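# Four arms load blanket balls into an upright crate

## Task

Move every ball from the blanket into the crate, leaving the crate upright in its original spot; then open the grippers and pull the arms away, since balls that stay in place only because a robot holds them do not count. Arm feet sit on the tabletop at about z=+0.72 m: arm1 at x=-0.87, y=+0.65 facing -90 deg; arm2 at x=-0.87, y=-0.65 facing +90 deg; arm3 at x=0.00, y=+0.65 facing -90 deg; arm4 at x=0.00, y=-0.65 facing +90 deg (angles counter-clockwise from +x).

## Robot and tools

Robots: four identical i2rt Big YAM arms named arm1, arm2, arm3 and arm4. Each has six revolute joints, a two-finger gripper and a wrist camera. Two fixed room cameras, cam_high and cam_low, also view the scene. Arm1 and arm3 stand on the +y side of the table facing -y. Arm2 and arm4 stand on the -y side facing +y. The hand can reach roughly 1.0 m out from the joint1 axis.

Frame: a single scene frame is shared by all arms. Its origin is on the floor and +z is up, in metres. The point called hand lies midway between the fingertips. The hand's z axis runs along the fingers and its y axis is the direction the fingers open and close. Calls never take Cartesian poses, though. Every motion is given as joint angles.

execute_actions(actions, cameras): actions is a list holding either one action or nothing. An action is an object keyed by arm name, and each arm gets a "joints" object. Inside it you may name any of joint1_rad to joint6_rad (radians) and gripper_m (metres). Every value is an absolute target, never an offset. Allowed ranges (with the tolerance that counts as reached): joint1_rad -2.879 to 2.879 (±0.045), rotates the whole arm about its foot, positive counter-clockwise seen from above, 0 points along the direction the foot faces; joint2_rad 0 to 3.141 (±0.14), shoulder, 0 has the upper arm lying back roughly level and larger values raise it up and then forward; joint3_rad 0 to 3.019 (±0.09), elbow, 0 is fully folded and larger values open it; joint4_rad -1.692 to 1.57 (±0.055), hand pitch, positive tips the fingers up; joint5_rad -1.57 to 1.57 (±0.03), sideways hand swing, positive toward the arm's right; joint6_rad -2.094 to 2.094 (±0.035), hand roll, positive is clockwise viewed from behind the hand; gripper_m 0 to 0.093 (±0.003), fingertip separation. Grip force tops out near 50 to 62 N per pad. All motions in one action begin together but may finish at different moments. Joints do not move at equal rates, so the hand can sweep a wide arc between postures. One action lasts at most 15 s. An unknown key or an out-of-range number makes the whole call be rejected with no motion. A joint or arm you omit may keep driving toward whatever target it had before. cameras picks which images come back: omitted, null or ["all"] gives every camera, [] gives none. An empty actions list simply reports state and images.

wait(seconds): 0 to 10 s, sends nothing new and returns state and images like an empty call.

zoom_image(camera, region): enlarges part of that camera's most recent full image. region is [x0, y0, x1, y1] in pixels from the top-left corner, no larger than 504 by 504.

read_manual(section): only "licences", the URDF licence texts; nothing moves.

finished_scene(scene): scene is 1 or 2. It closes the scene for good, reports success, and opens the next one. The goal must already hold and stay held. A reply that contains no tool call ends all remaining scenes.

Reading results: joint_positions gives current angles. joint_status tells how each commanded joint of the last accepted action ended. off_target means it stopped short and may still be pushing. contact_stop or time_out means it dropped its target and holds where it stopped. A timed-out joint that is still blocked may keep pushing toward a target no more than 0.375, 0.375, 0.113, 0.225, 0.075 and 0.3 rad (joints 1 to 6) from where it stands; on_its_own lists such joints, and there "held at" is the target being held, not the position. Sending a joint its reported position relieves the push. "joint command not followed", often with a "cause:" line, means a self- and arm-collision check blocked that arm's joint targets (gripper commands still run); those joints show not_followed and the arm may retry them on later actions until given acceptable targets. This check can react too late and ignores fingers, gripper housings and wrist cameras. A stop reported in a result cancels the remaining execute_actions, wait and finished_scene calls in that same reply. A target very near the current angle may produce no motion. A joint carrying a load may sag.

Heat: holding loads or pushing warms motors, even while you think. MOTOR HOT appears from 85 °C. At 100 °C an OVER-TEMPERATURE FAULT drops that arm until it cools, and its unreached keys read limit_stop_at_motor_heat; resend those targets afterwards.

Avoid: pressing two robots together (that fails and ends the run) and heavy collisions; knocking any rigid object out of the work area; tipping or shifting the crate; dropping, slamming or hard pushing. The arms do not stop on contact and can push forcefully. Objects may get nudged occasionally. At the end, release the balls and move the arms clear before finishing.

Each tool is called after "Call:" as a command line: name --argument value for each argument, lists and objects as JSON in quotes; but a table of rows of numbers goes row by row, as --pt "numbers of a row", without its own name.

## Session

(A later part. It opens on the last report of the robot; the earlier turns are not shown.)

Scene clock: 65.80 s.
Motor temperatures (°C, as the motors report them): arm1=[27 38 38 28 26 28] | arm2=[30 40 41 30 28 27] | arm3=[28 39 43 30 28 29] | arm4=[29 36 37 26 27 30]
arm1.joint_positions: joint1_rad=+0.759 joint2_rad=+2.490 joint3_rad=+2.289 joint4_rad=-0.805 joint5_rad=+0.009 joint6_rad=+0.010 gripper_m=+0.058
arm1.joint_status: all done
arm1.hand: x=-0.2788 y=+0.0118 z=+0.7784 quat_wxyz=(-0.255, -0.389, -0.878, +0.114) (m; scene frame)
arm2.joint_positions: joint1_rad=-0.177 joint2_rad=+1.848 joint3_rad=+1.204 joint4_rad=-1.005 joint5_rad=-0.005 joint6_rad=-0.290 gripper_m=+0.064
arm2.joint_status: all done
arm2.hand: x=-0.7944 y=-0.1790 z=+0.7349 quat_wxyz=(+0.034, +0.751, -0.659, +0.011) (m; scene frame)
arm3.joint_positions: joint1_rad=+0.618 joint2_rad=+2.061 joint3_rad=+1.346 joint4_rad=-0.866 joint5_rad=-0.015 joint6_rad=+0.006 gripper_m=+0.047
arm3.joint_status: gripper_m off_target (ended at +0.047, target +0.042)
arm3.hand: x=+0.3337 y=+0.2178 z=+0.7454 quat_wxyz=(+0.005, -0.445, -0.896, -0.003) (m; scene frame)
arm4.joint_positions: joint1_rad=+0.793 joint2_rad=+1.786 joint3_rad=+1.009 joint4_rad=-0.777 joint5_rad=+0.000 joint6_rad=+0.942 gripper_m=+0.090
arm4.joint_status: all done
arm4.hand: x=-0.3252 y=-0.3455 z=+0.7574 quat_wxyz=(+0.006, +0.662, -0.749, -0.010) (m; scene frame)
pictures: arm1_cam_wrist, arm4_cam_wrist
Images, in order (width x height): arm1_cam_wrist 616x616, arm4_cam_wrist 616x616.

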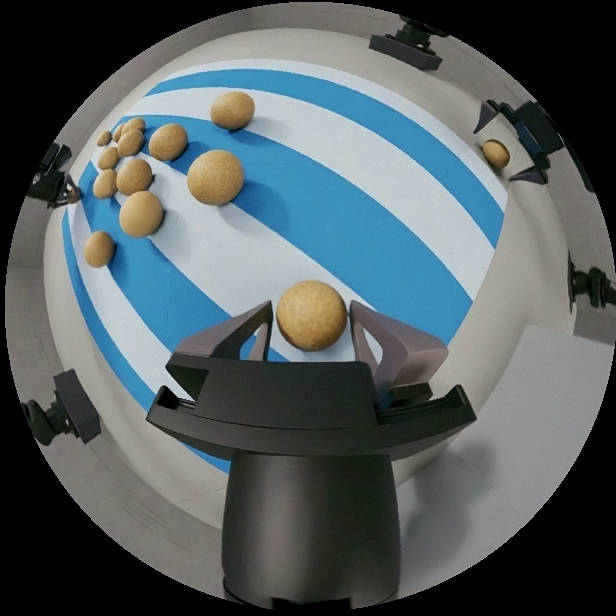

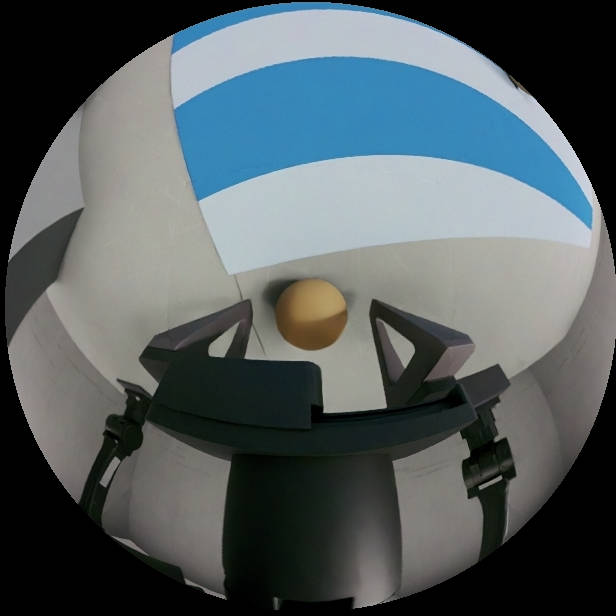

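Call:
execute_actions --actions '[{"arm1":{"joints":{"joint1_rad":0.63,"joint2_rad":1.945,"joint3_rad":2.52,"joint4_rad":-1.69,"joint6_rad":-0.02,"gripper_m":0.042}},"arm2":{"joints":{"joint2_rad":1.10,"joint3_rad":1.80,"joint4_rad":-1.69}},"arm3":{"joints":{"joint1_rad":-0.29,"joint2_rad":1.65,"joint3_rad":1.72,"joint4_rad":-1.6,"joint6_rad":-0.93}},"arm4":{"joints":{"joint1_rad":0.076,"joint2_rad":1.55,"joint3_rad":1.64,"joint4_rad":-1.5}}}]' --cameras '["arm1_cam_wrist","arm4_cam_wrist","cam_high"]'

Scene clock: 73.90 s.
Motor temperatures (°C, as the motors report them): arm1=[27 39 38 28 26 28] | arm2=[30 39 40 30 28 27] | arm3=[28 39 43 30 28 29] | arm4=[29 35 37 26 27 30]
arm1.joint_positions: joint1_rad=+0.636 joint2_rad=+1.964 joint3_rad=+2.505 joint4_rad=-1.677 joint5_rad=+0.009 joint6_rad=-0.010 gripper_m=+0.048
arm1.joint_status: gripper_m off_target (ended at +0.048, target +0.042); the others done
arm1.hand: x=-0.4844 y=+0.1140 z=+1.1842 quat_wxyz=(-0.190, -0.441, -0.871, +0.103) (m; scene frame)
arm2.joint_positions: joint1_rad=-0.177 joint2_rad=+1.103 joint3_rad=+1.793 joint4_rad=-1.682 joint5_rad=-0.005 joint6_rad=-0.290 gripper_m=+0.064
arm2.joint_status: all done
arm2.hand: x=-0.8097 y=-0.3190 z=+1.2679 quat_wxyz=(-0.240, +0.719, -0.632, -0.161) (m; scene frame)
arm3.joint_positions: joint1_rad=-0.288 joint2_rad=+1.652 joint3_rad=+1.709 joint4_rad=-1.592 joint5_rad=-0.013 joint6_rad=-0.919 gripper_m=+0.047
arm3.joint_status: all done
arm3.hand: x=-0.1216 y=+0.1570 z=+1.0931 quat_wxyz=(-0.006, -0.436, -0.900, +0.022) (m; scene frame)
arm4.joint_positions: joint1_rad=+0.068 joint2_rad=+1.535 joint3_rad=+1.586 joint4_rad=-1.484 joint5_rad=+0.003 joint6_rad=+0.942 gripper_m=+0.090
arm4.joint_status: all done
arm4.hand: x=-0.0424 y=-0.1592 z=+1.0690 quat_wxyz=(-0.015, +0.352, -0.933, -0.066) (m; scene frame)
pictures: arm1_cam_wrist, arm4_cam_wrist, cam_high
Images, in order (width x height): arm1_cam_wrist 616x616, arm4_cam_wrist 616x616, cam_high 672x504.

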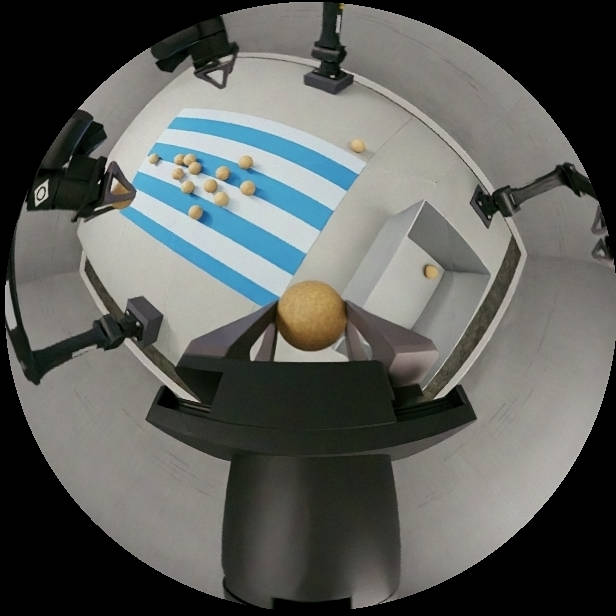

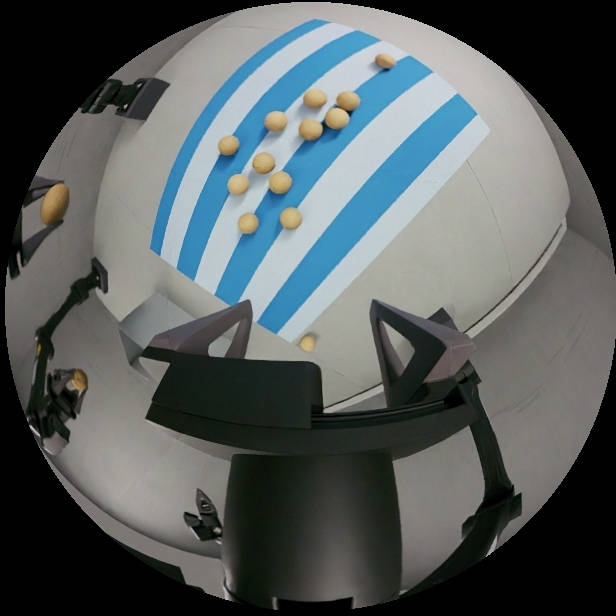

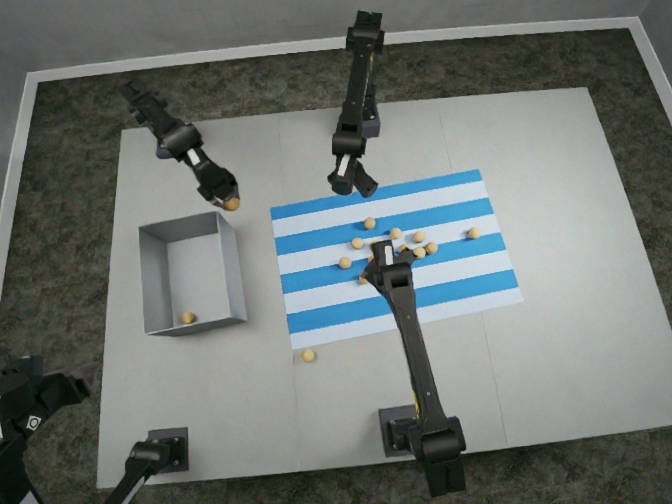

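Call:
zoom_image --camera "cam_high" --region '[130, 200, 330, 380]'

Call:
zoom_image --camera "arm4_cam_wrist" --region '[200, 130, 360, 290]'

Region (130, 200, 330, 380) of cam_high's 672x504 image, scaled by 2.520, with more detail than that image has; it fills the top 454 rows of this view, and the rest is white.

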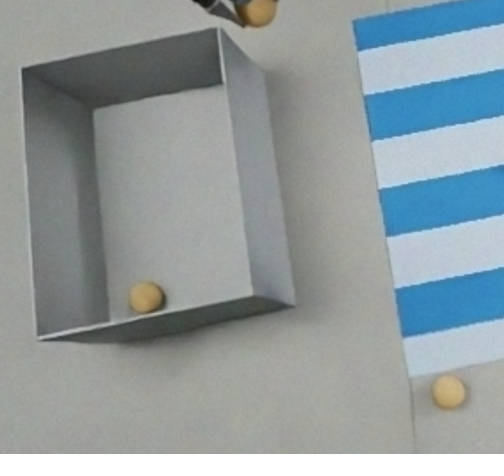

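Region (200, 130, 360, 290) of arm4_cam_wrist's 616x616 image, scaled by 3.150, with more detail than that image has.

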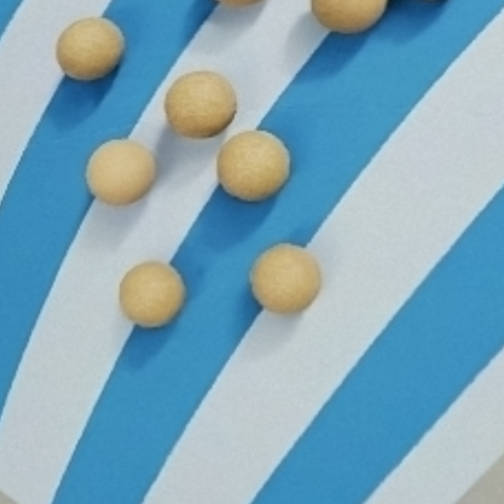

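Call:
execute_actions --actions '[{"arm1":{"joints":{"joint1_rad":0.108,"joint2_rad":1.955,"joint3_rad":1.445,"joint4_rad":-1.092}},"arm2":{"joints":{"joint1_rad":-1.09,"joint2_rad":2.105,"joint3_rad":2.17}},"arm3":{"joints":{"joint1_rad":-0.838,"joint2_rad":1.782,"joint3_rad":0.83,"joint4_rad":-0.58}},"arm4":{"joints":{"joint1_rad":0.092,"joint2_rad":2.047,"joint3_rad":1.50,"joint4_rad":-1.018,"gripper_m":0.085}}}]' --cameras '["arm1_cam_wrist","arm2_cam_wrist","arm3_cam_wrist","arm4_cam_wrist","cam_high"]'

Scene clock: 86.60 s.
Motor temperatures (°C, as the motors report them): arm1=[27 39 38 28 26 28] | arm2=[30 37 40 30 28 27] | arm3=[28 39 43 30 29 29] | arm4=[29 35 41 26 27 30]
arm1.joint_positions: joint1_rad=+0.115 joint2_rad=+1.955 joint3_rad=+1.441 joint4_rad=-1.106 joint5_rad=+0.008 joint6_rad=-0.011 gripper_m=+0.048
arm1.joint_status: all done
arm1.hand: x=-0.8141 y=+0.1057 z=+0.7791 quat_wxyz=(+0.021, -0.664, -0.747, -0.013) (m; scene frame)
arm2.joint_positions: joint1_rad=-1.084 joint2_rad=+2.111 joint3_rad=+2.144 joint4_rad=-1.686 joint5_rad=-0.005 joint6_rad=-0.291 gripper_m=+0.064
arm2.joint_status: all done
arm2.hand: x=-0.3107 y=-0.3447 z=+0.9131 quat_wxyz=(+0.045, +0.387, -0.921, -0.005) (m; scene frame)
arm3.joint_positions: joint1_rad=-0.841 joint2_rad=+1.791 joint3_rad=+0.826 joint4_rad=-0.589 joint5_rad=-0.013 joint6_rad=-0.921 gripper_m=+0.047
arm3.joint_status: all done
arm3.hand: x=-0.2822 y=+0.3759 z=+0.7401 quat_wxyz=(-0.004, -0.665, -0.747, +0.015) (m; scene frame)
arm4.joint_positions: joint1_rad=+0.083 joint2_rad=+2.061 joint3_rad=+1.492 joint4_rad=-1.034 joint5_rad=+0.003 joint6_rad=+0.942 gripper_m=+0.085
arm4.joint_status: all done
arm4.hand: x=-0.0617 y=-0.0796 z=+0.7620 quat_wxyz=(+0.008, +0.361, -0.932, +0.017) (m; scene frame)
pictures: arm1_cam_wrist, arm2_cam_wrist, arm3_cam_wrist, arm4_cam_wrist, cam_high
Images, in order (width x height): arm1_cam_wrist 616x616, arm2_cam_wrist 616x616, arm3_cam_wrist 616x616, arm4_cam_wrist 616x616, cam_high 672x504.

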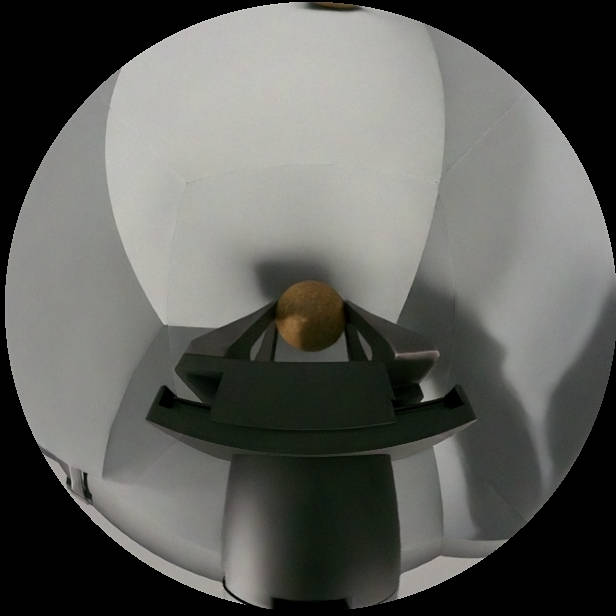

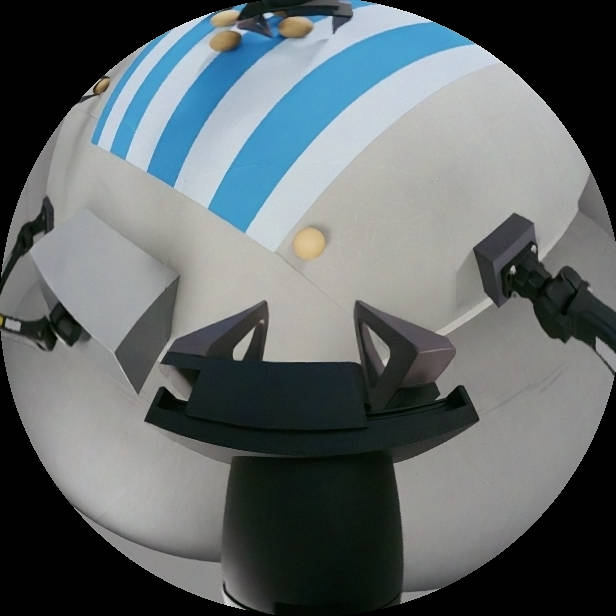

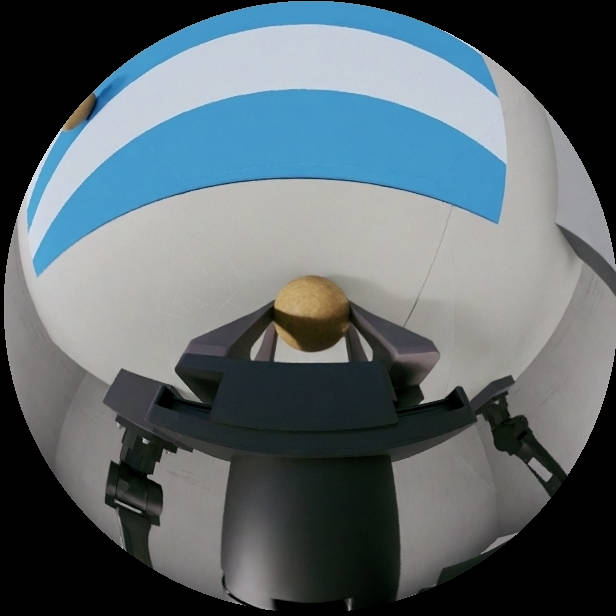

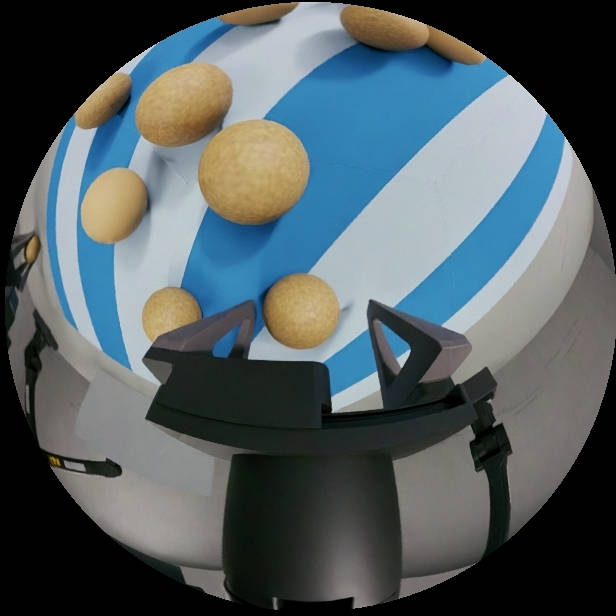

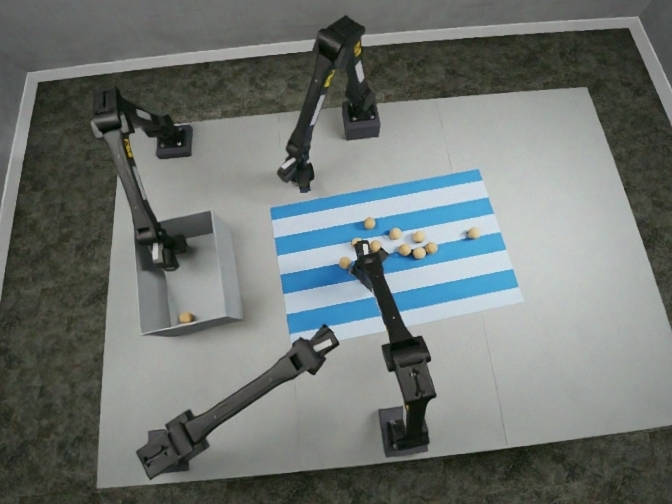

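Call:
zoom_image --camera "cam_high" --region '[120, 195, 270, 350]'

Region (120, 195, 270, 350) of cam_high's 672x504 image, scaled by 3.252, with more detail than that image has; it fills the left 488 columns of this view, and the rest is white.

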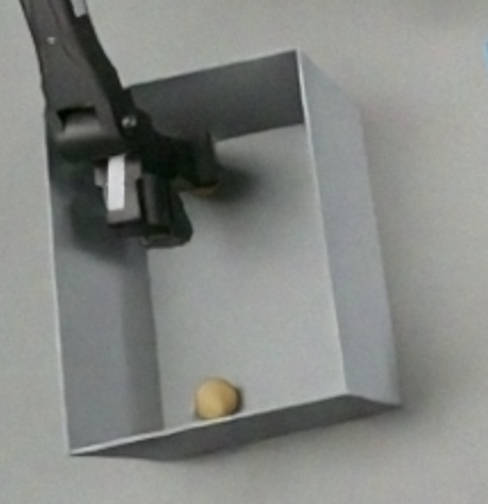

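Call:
execute_actions --actions '[{"arm1":{"joints":{"joint2_rad":1.655,"joint3_rad":1.79,"joint4_rad":-1.556,"gripper_m":0.064}},"arm2":{"joints":{"joint1_rad":-1.068,"joint3_rad":1.678,"joint4_rad":-1.113,"gripper_m":0.072}},"arm3":{"joints":{"joint1_rad":-0.5,"joint2_rad":1.65,"joint3_rad":1.25,"joint4_rad":-1.0,"gripper_m":0.09}},"arm4":{"joints":{"joint2_rad":1.78,"joint4_rad":-1.3,"gripper_m":0.042}}}]' --cameras '["arm2_cam_wrist","arm4_cam_wrist","cam_high"]'

Scene clock: 91.50 s.
Motor temperatures (°C, as the motors report them): arm1=[27 39 38 28 26 28] | arm2=[30 38 40 30 28 27] | arm3=[28 38 42 30 29 29] | arm4=[29 36 40 26 27 30]
arm1.joint_positions: joint1_rad=+0.115 joint2_rad=+1.648 joint3_rad=+1.787 joint4_rad=-1.542 joint5_rad=+0.008 joint6_rad=-0.011 gripper_m=+0.064
arm1.joint_status: all done
arm1.hand: x=-0.8150 y=+0.1150 z=+1.0693 quat_wxyz=(-0.059, -0.663, -0.744, +0.060) (m; scene frame)
arm2.joint_positions: joint1_rad=-1.075 joint2_rad=+2.124 joint3_rad=+1.675 joint4_rad=-1.126 joint5_rad=-0.005 joint6_rad=-0.291 gripper_m=+0.072
arm2.joint_status: all done
arm2.hand: x=-0.3286 y=-0.3447 z=+0.7309 quat_wxyz=(+0.006, +0.391, -0.920, -0.009) (m; scene frame)
arm3.joint_positions: joint1_rad=-0.496 joint2_rad=+1.636 joint3_rad=+1.226 joint4_rad=-0.992 joint5_rad=-0.016 joint6_rad=-0.921 gripper_m=+0.090
arm3.joint_status: all done
arm3.hand: x=-0.2204 y=+0.1963 z=+0.9245 quat_wxyz=(-0.013, -0.523, -0.847, +0.089) (m; scene frame)
arm4.joint_positions: joint1_rad=+0.083 joint2_rad=+1.755 joint3_rad=+1.492 joint4_rad=-1.285 joint5_rad=+0.003 joint6_rad=+0.942 gripper_m=+0.046
arm4.joint_status: gripper_m off_target (ended at +0.046, target +0.042); the others done
arm4.hand: x=-0.0557 y=-0.1201 z=+0.9267 quat_wxyz=(+0.001, +0.361, -0.933, -0.010) (m; scene frame)
pictures: arm2_cam_wrist, arm4_cam_wrist, cam_high
Images, in order (width x height): arm2_cam_wrist 616x616, arm4_cam_wrist 616x616, cam_high 672x504.

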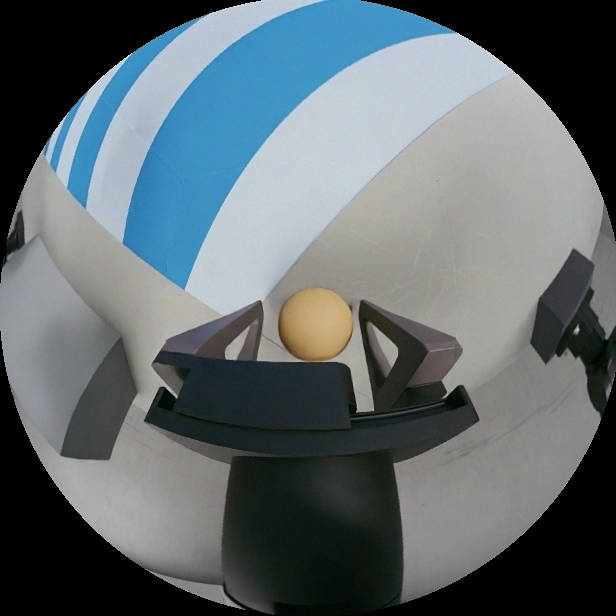

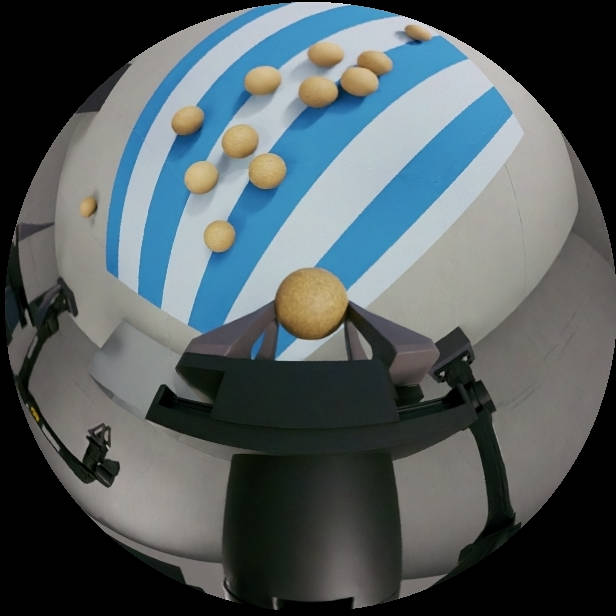

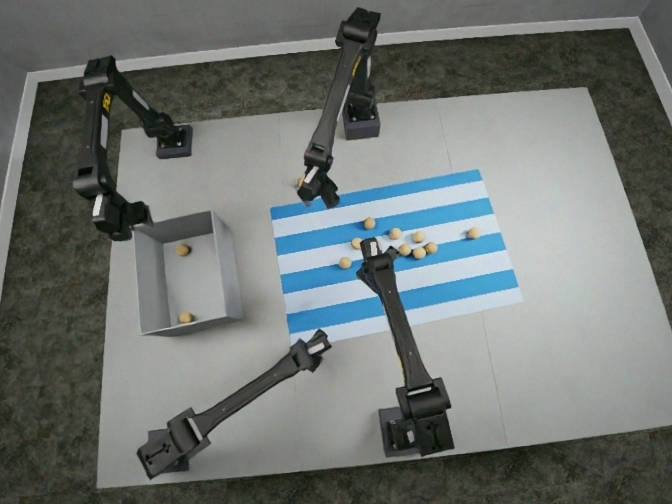

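Call:
zoom_image --camera "arm4_cam_wrist" --region '[230, 240, 390, 400]'

Call:
zoom_image --camera "cam_high" --region '[120, 160, 330, 350]'

Region (230, 240, 390, 400) of arm4_cam_wrist's 616x616 image, scaled by 3.150, with more detail than that image has.

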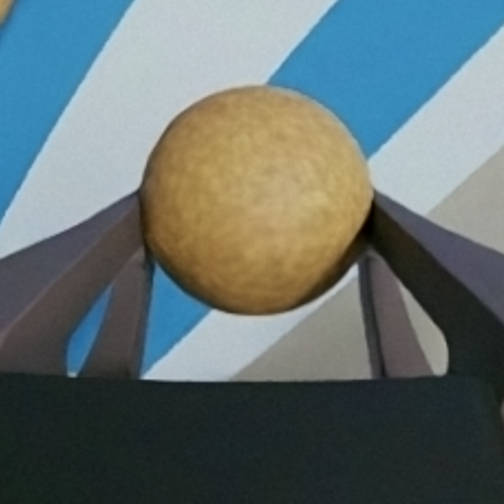

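Region (120, 160, 330, 350) of cam_high's 672x504 image, scaled by 2.400, with more detail than that image has; it fills the top 456 rows of this view, and the rest is white.

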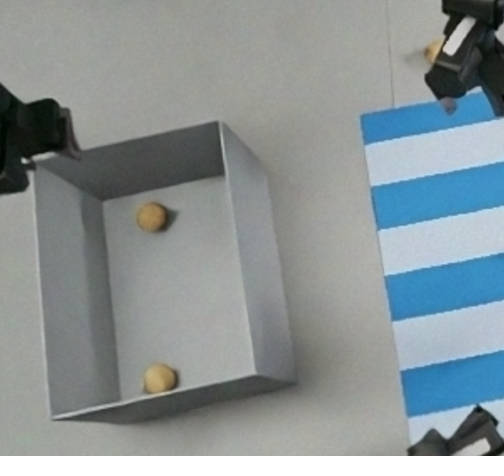

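Call:
execute_actions --actions '[{"arm1":{"joints":{"joint1_rad":1.144,"joint2_rad":1.96,"joint3_rad":2.17,"joint4_rad":-1.69}},"arm2":{"joints":{"joint1_rad":-0.351,"joint2_rad":1.64,"joint3_rad":1.91,"joint4_rad":-1.69,"joint6_rad":-0.498,"gripper_m":0.042}},"arm3":{"joints":{"joint1_rad":-0.078,"joint2_rad":1.978,"joint3_rad":1.61,"joint4_rad":-1.21}},"arm4":{"joints":{"joint1_rad":0.78,"joint3_rad":1.17,"joint4_rad":-0.95}}}]' --cameras '["arm1_cam_wrist","arm2_cam_wrist","arm3_cam_wrist","cam_high"]'

Scene clock: 100.73 s.
Motor temperatures (°C, as the motors report them): arm1=[27 38 39 28 26 28] | arm2=[30 39 40 30 28 27] | arm3=[28 38 44 30 29 29] | arm4=[29 35 39 26 27 30]
arm1.joint_positions: joint1_rad=+1.141 joint2_rad=+1.986 joint3_rad=+2.124 joint4_rad=-1.676 joint5_rad=+0.006 joint6_rad=-0.013 gripper_m=+0.064
arm1.joint_status: all done
arm1.hand: x=-0.3066 y=+0.3843 z=+1.0125 quat_wxyz=(-0.015, -0.211, -0.977, +0.007) (m; scene frame)
arm2.joint_positions: joint1_rad=-0.347 joint2_rad=+1.663 joint3_rad=+1.893 joint4_rad=-1.681 joint5_rad=-0.008 joint6_rad=-0.488 gripper_m=+0.048
arm2.joint_status: gripper_m off_target (ended at +0.048, target +0.042); the others done
joint sent to its limit — the command would take arm2.joint4_rad past its lower limit, so that joint was sent only as far as its limit.
arm2.hand: x=-0.6960 y=-0.1560 z=+1.0764 quat_wxyz=(-0.054, +0.759, -0.648, -0.034) (m; scene frame)
arm3.joint_positions: joint1_rad=-0.083 joint2_rad=+1.979 joint3_rad=+1.569 joint4_rad=-1.203 joint5_rad=-0.017 joint6_rad=-0.921 gripper_m=+0.090
arm3.joint_status: all done
arm3.hand: x=-0.0234 y=+0.0762 z=+0.8670 quat_wxyz=(+0.002, -0.341, -0.940, -0.017) (m; scene frame)
arm4.joint_positions: joint1_rad=+0.786 joint2_rad=+1.769 joint3_rad=+1.180 joint4_rad=-0.966 joint5_rad=+0.001 joint6_rad=+0.942 gripper_m=+0.046
arm4.joint_status: all done
arm4.hand: x=-0.3511 y=-0.3160 z=+0.8155 quat_wxyz=(+0.005, +0.660, -0.751, -0.009) (m; scene frame)
pictures: arm1_cam_wrist, arm2_cam_wrist, arm3_cam_wrist, cam_high
Images, in order (width x height): arm1_cam_wrist 616x616, arm2_cam_wrist 616x616, arm3_cam_wrist 616x616, cam_high 672x504.

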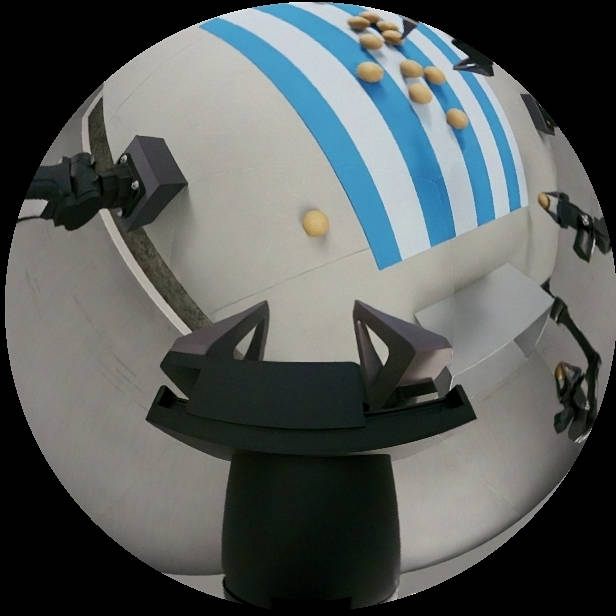

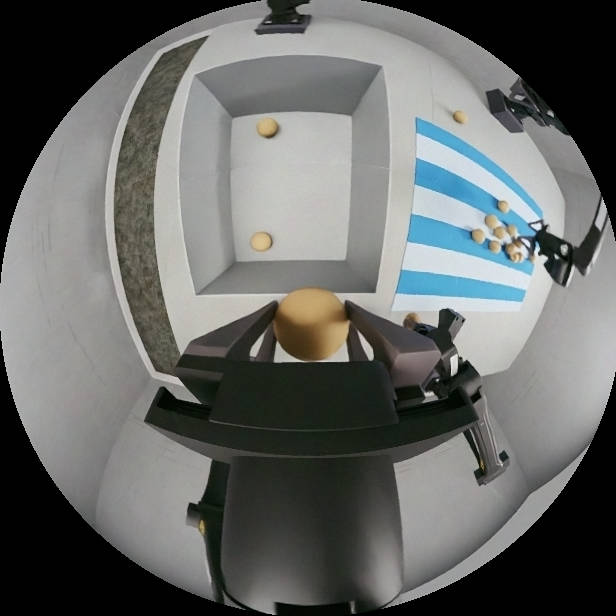

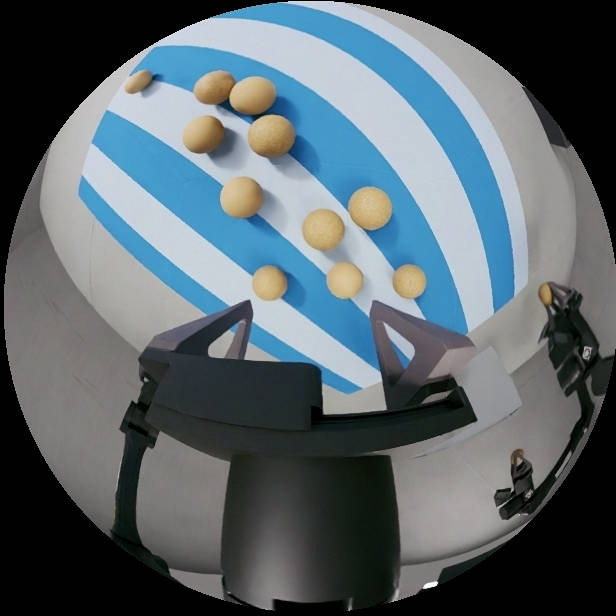

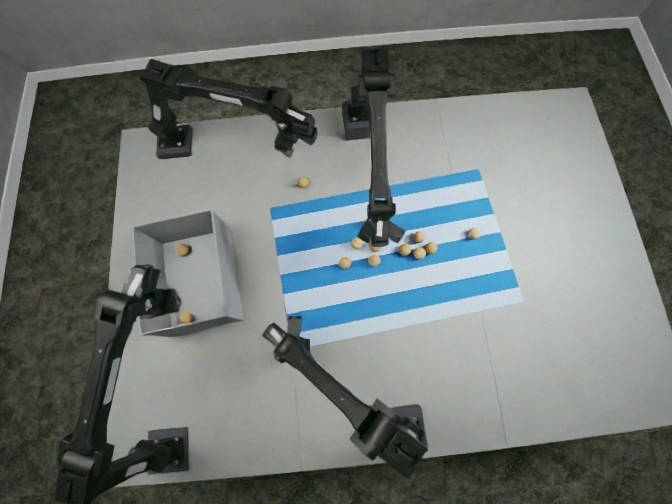

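Call:
execute_actions --actions '[]'

Scene clock: 102.97 s.
Motor temperatures (°C, as the motors report them): arm1=[27 38 39 28 26 28] | arm2=[30 39 40 30 28 27] | arm3=[28 38 44 30 29 29] | arm4=[29 35 39 26 27 30]
arm1.joint_positions: joint1_rad=+1.141 joint2_rad=+1.986 joint3_rad=+2.124 joint4_rad=-1.676 joint5_rad=+0.006 joint6_rad=-0.013 gripper_m=+0.064
arm1.joint_status: all done
arm1.hand: x=-0.3066 y=+0.3843 z=+1.0125 quat_wxyz=(-0.015, -0.211, -0.977, +0.007) (m; scene frame)
arm2.joint_positions: joint1_rad=-0.347 joint2_rad=+1.663 joint3_rad=+1.893 joint4_rad=-1.681 joint5_rad=-0.008 joint6_rad=-0.488 gripper_m=+0.048
arm2.joint_status: gripper_m off_target (ended at +0.048, target +0.042); the others done
joint sent to its limit — the command would take arm2.joint4_rad past its lower limit, so that joint was sent only as far as its limit.
arm2.hand: x=-0.6960 y=-0.1560 z=+1.0764 quat_wxyz=(-0.054, +0.759, -0.648, -0.034) (m; scene frame)
arm3.joint_positions: joint1_rad=-0.083 joint2_rad=+1.979 joint3_rad=+1.569 joint4_rad=-1.203 joint5_rad=-0.017 joint6_rad=-0.921 gripper_m=+0.090
arm3.joint_status: all done
arm3.hand: x=-0.0234 y=+0.0762 z=+0.8670 quat_wxyz=(+0.002, -0.341, -0.940, -0.017) (m; scene frame)
arm4.joint_positions: joint1_rad=+0.786 joint2_rad=+1.769 joint3_rad=+1.180 joint4_rad=-0.966 joint5_rad=+0.001 joint6_rad=+0.942 gripper_m=+0.046
arm4.joint_status: all done
arm4.hand: x=-0.3511 y=-0.3160 z=+0.8155 quat_wxyz=(+0.005, +0.660, -0.751, -0.009) (m; scene frame)
pictures: arm1_cam_wrist, arm2_cam_wrist, arm3_cam_wrist, arm4_cam_wrist, cam_high, cam_low
Images, in order (width x height): arm1_cam_wrist 616x616, arm2_cam_wrist 616x616, arm3_cam_wrist 616x616, arm4_cam_wrist 616x616, cam_high 672x504, cam_low 672x504.

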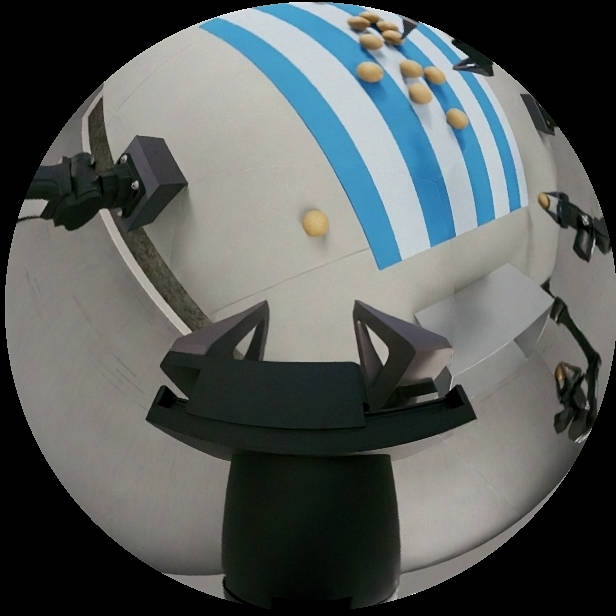

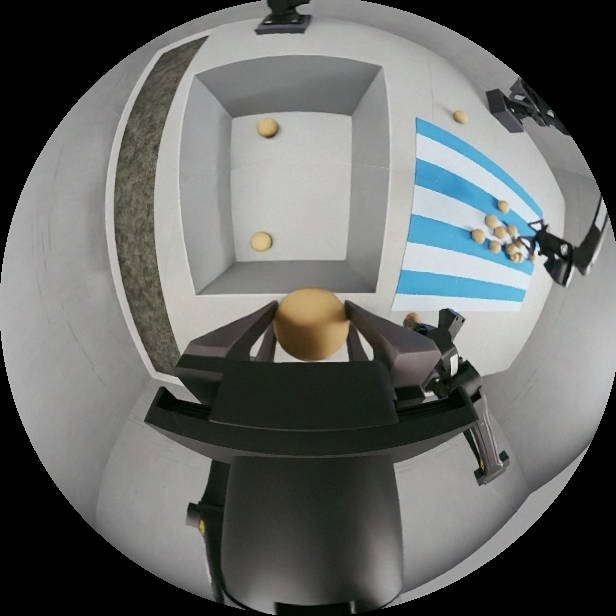

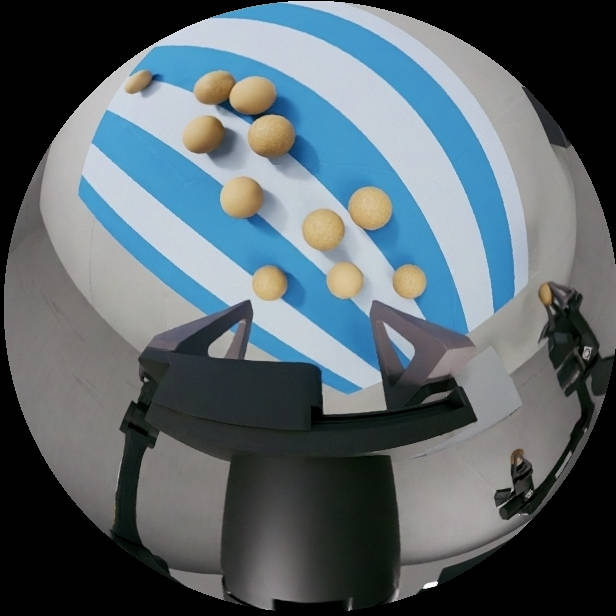

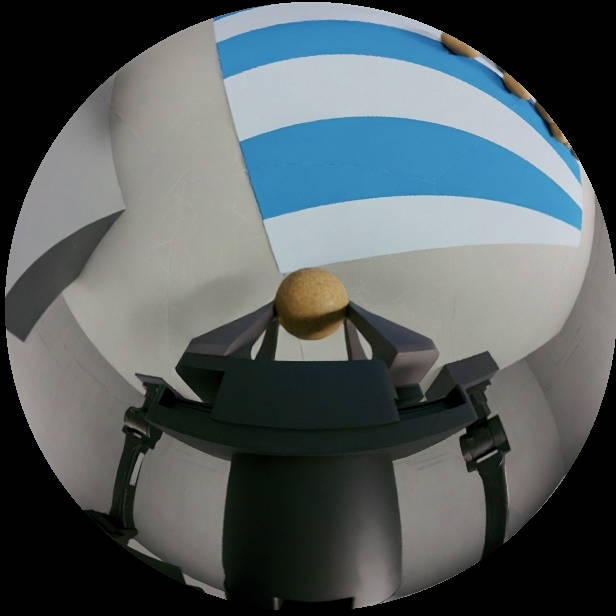

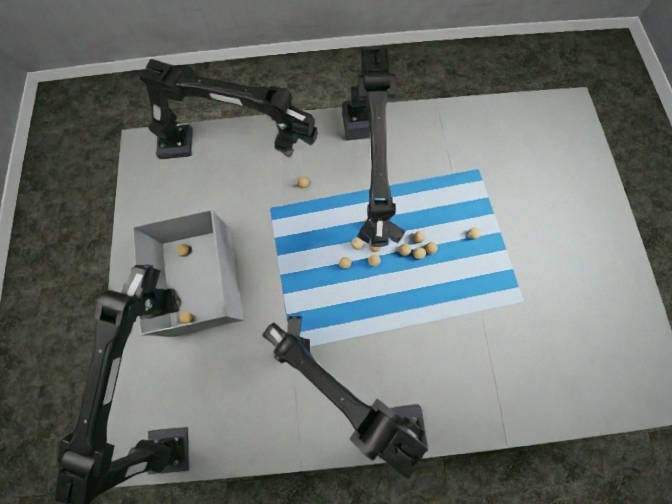

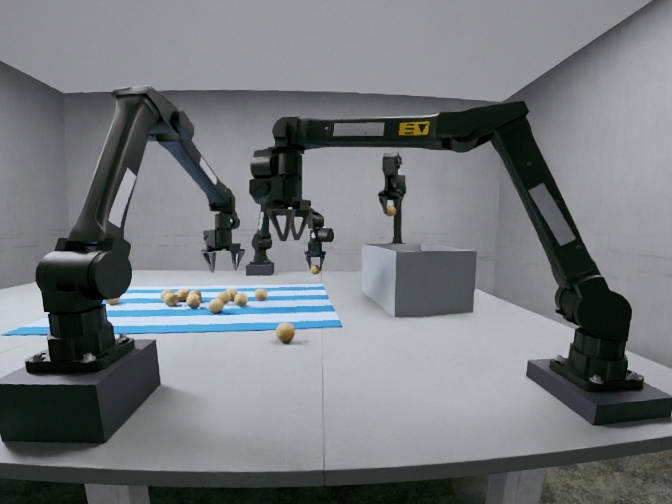

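Call:
execute_actions --actions '[{"arm1":{"joints":{"joint1_rad":1.128,"joint2_rad":2.183,"joint3_rad":1.770,"joint4_rad":-1.103,"gripper_m":0.074}},"arm2":{"joints":{"joint2_rad":1.890,"joint3_rad":1.321,"joint4_rad":-1.010}},"arm3":{"joints":{"joint3_rad":1.171,"joint4_rad":-0.739,"joint6_rad":-0.45,"gripper_m":0.075}},"arm4":{"joints":{"joint3_rad":1.000,"joint4_rad":-0.765}}}]'

Scene clock: 115.33 s.
Motor temperatures (°C, as the motors report them): arm1=[27 39 40 28 26 28] | arm2=[30 38 41 30 28 27] | arm3=[28 40 45 30 28 29] | arm4=[29 35 37 26 27 30]
arm1.joint_positions: joint1_rad=+1.135 joint2_rad=+2.175 joint3_rad=+1.773 joint4_rad=-1.119 joint5_rad=+0.008 joint6_rad=-0.013 gripper_m=+0.074
arm1.joint_status: all done
arm1.hand: x=-0.2782 y=+0.3655 z=+0.7641 quat_wxyz=(-0.023, -0.214, -0.976, +0.010) (m; scene frame)
arm2.joint_positions: joint1_rad=-0.348 joint2_rad=+1.886 joint3_rad=+1.325 joint4_rad=-1.023 joint5_rad=-0.007 joint6_rad=-0.488 gripper_m=+0.047
arm2.joint_status: all done
arm2.hand: x=-0.7000 y=-0.1544 z=+0.7528 quat_wxyz=(+0.007, +0.760, -0.649, -0.009) (m; scene frame)
arm3.joint_positions: joint1_rad=-0.083 joint2_rad=+1.970 joint3_rad=+1.164 joint4_rad=-0.748 joint5_rad=-0.017 joint6_rad=-0.461 gripper_m=+0.075
arm3.joint_status: all done
arm3.hand: x=-0.0214 y=+0.1497 z=+0.7449 quat_wxyz=(-0.009, -0.546, -0.838, +0.009) (m; scene frame)
arm4.joint_positions: joint1_rad=+0.786 joint2_rad=+1.769 joint3_rad=+1.002 joint4_rad=-0.782 joint5_rad=+0.001 joint6_rad=+0.942 gripper_m=+0.046
arm4.joint_status: all done
arm4.hand: x=-0.3216 y=-0.3448 z=+0.7623 quat_wxyz=(+0.006, +0.660, -0.751, -0.012) (m; scene frame)
pictures: arm1_cam_wrist, arm2_cam_wrist, arm3_cam_wrist, arm4_cam_wrist, cam_high, cam_low
Images, in order (width x height): arm1_cam_wrist 616x616, arm2_cam_wrist 616x616, arm3_cam_wrist 616x616, arm4_cam_wrist 616x616, cam_high 672x504, cam_low 672x504.

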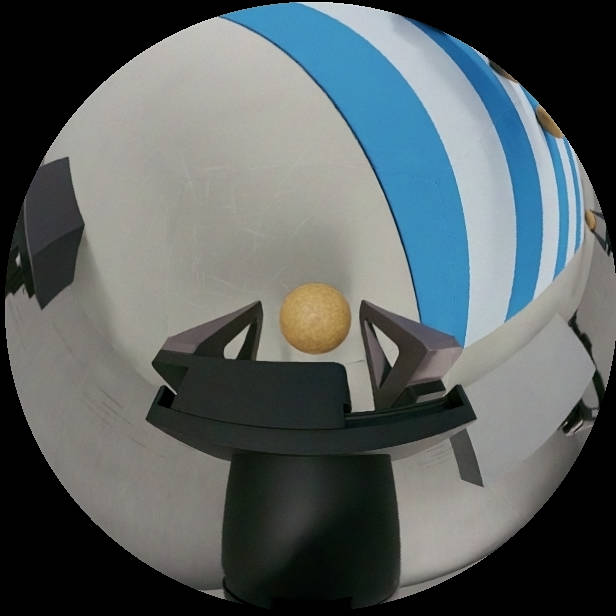

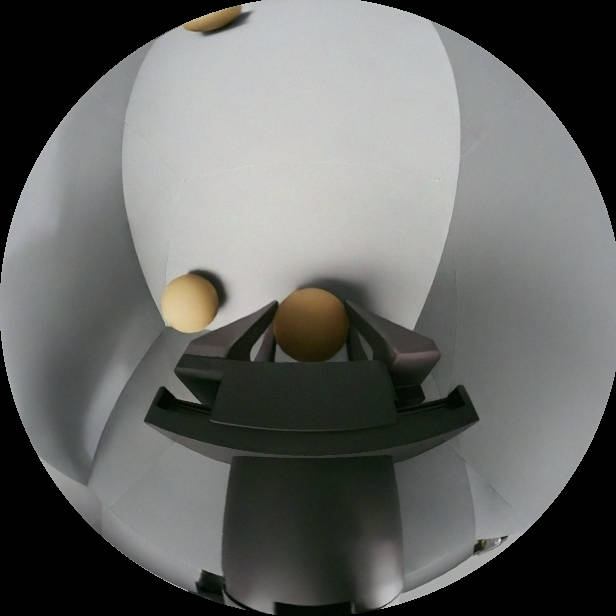

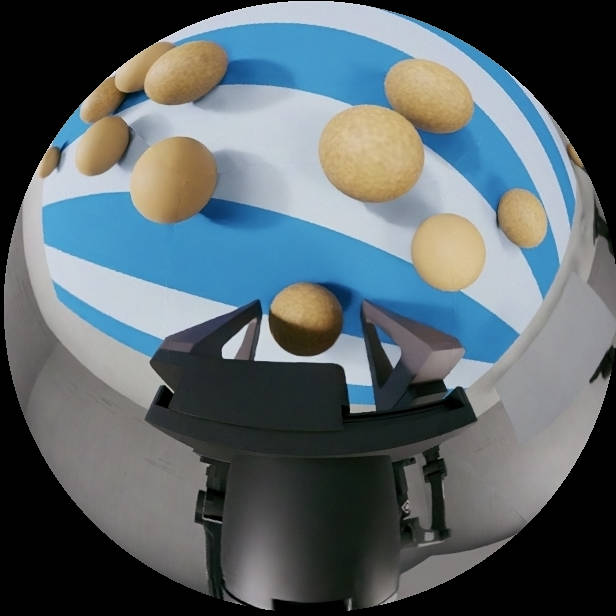

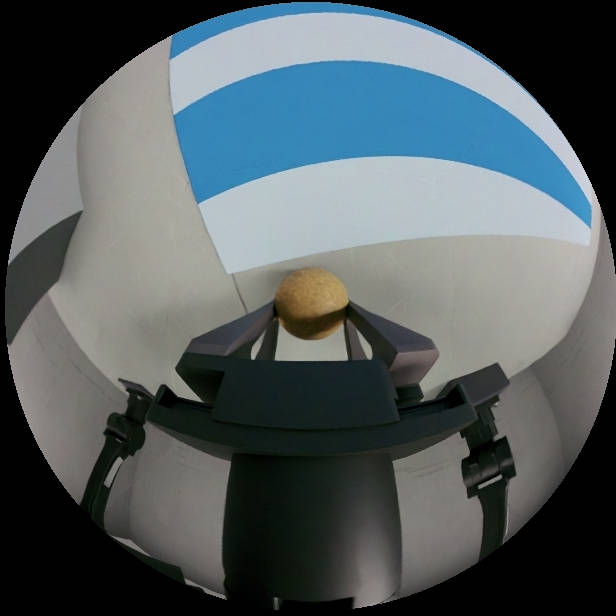

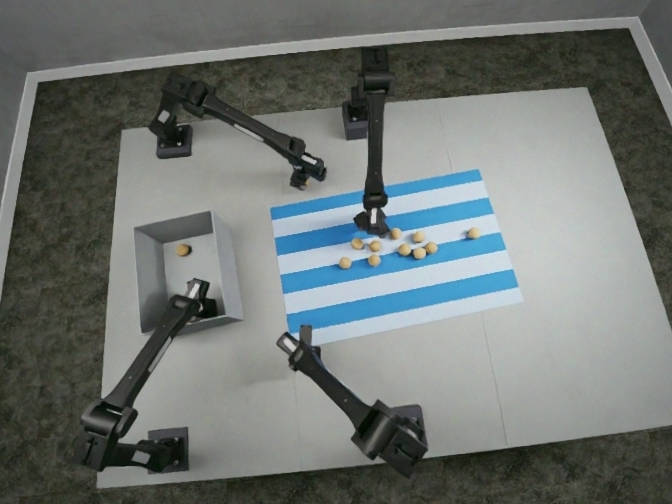

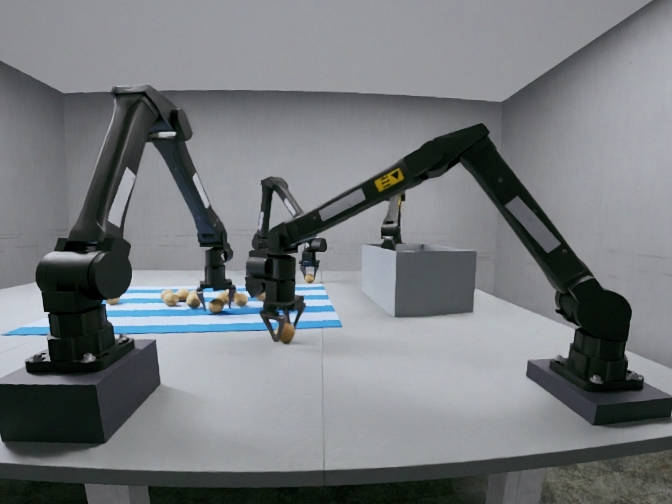

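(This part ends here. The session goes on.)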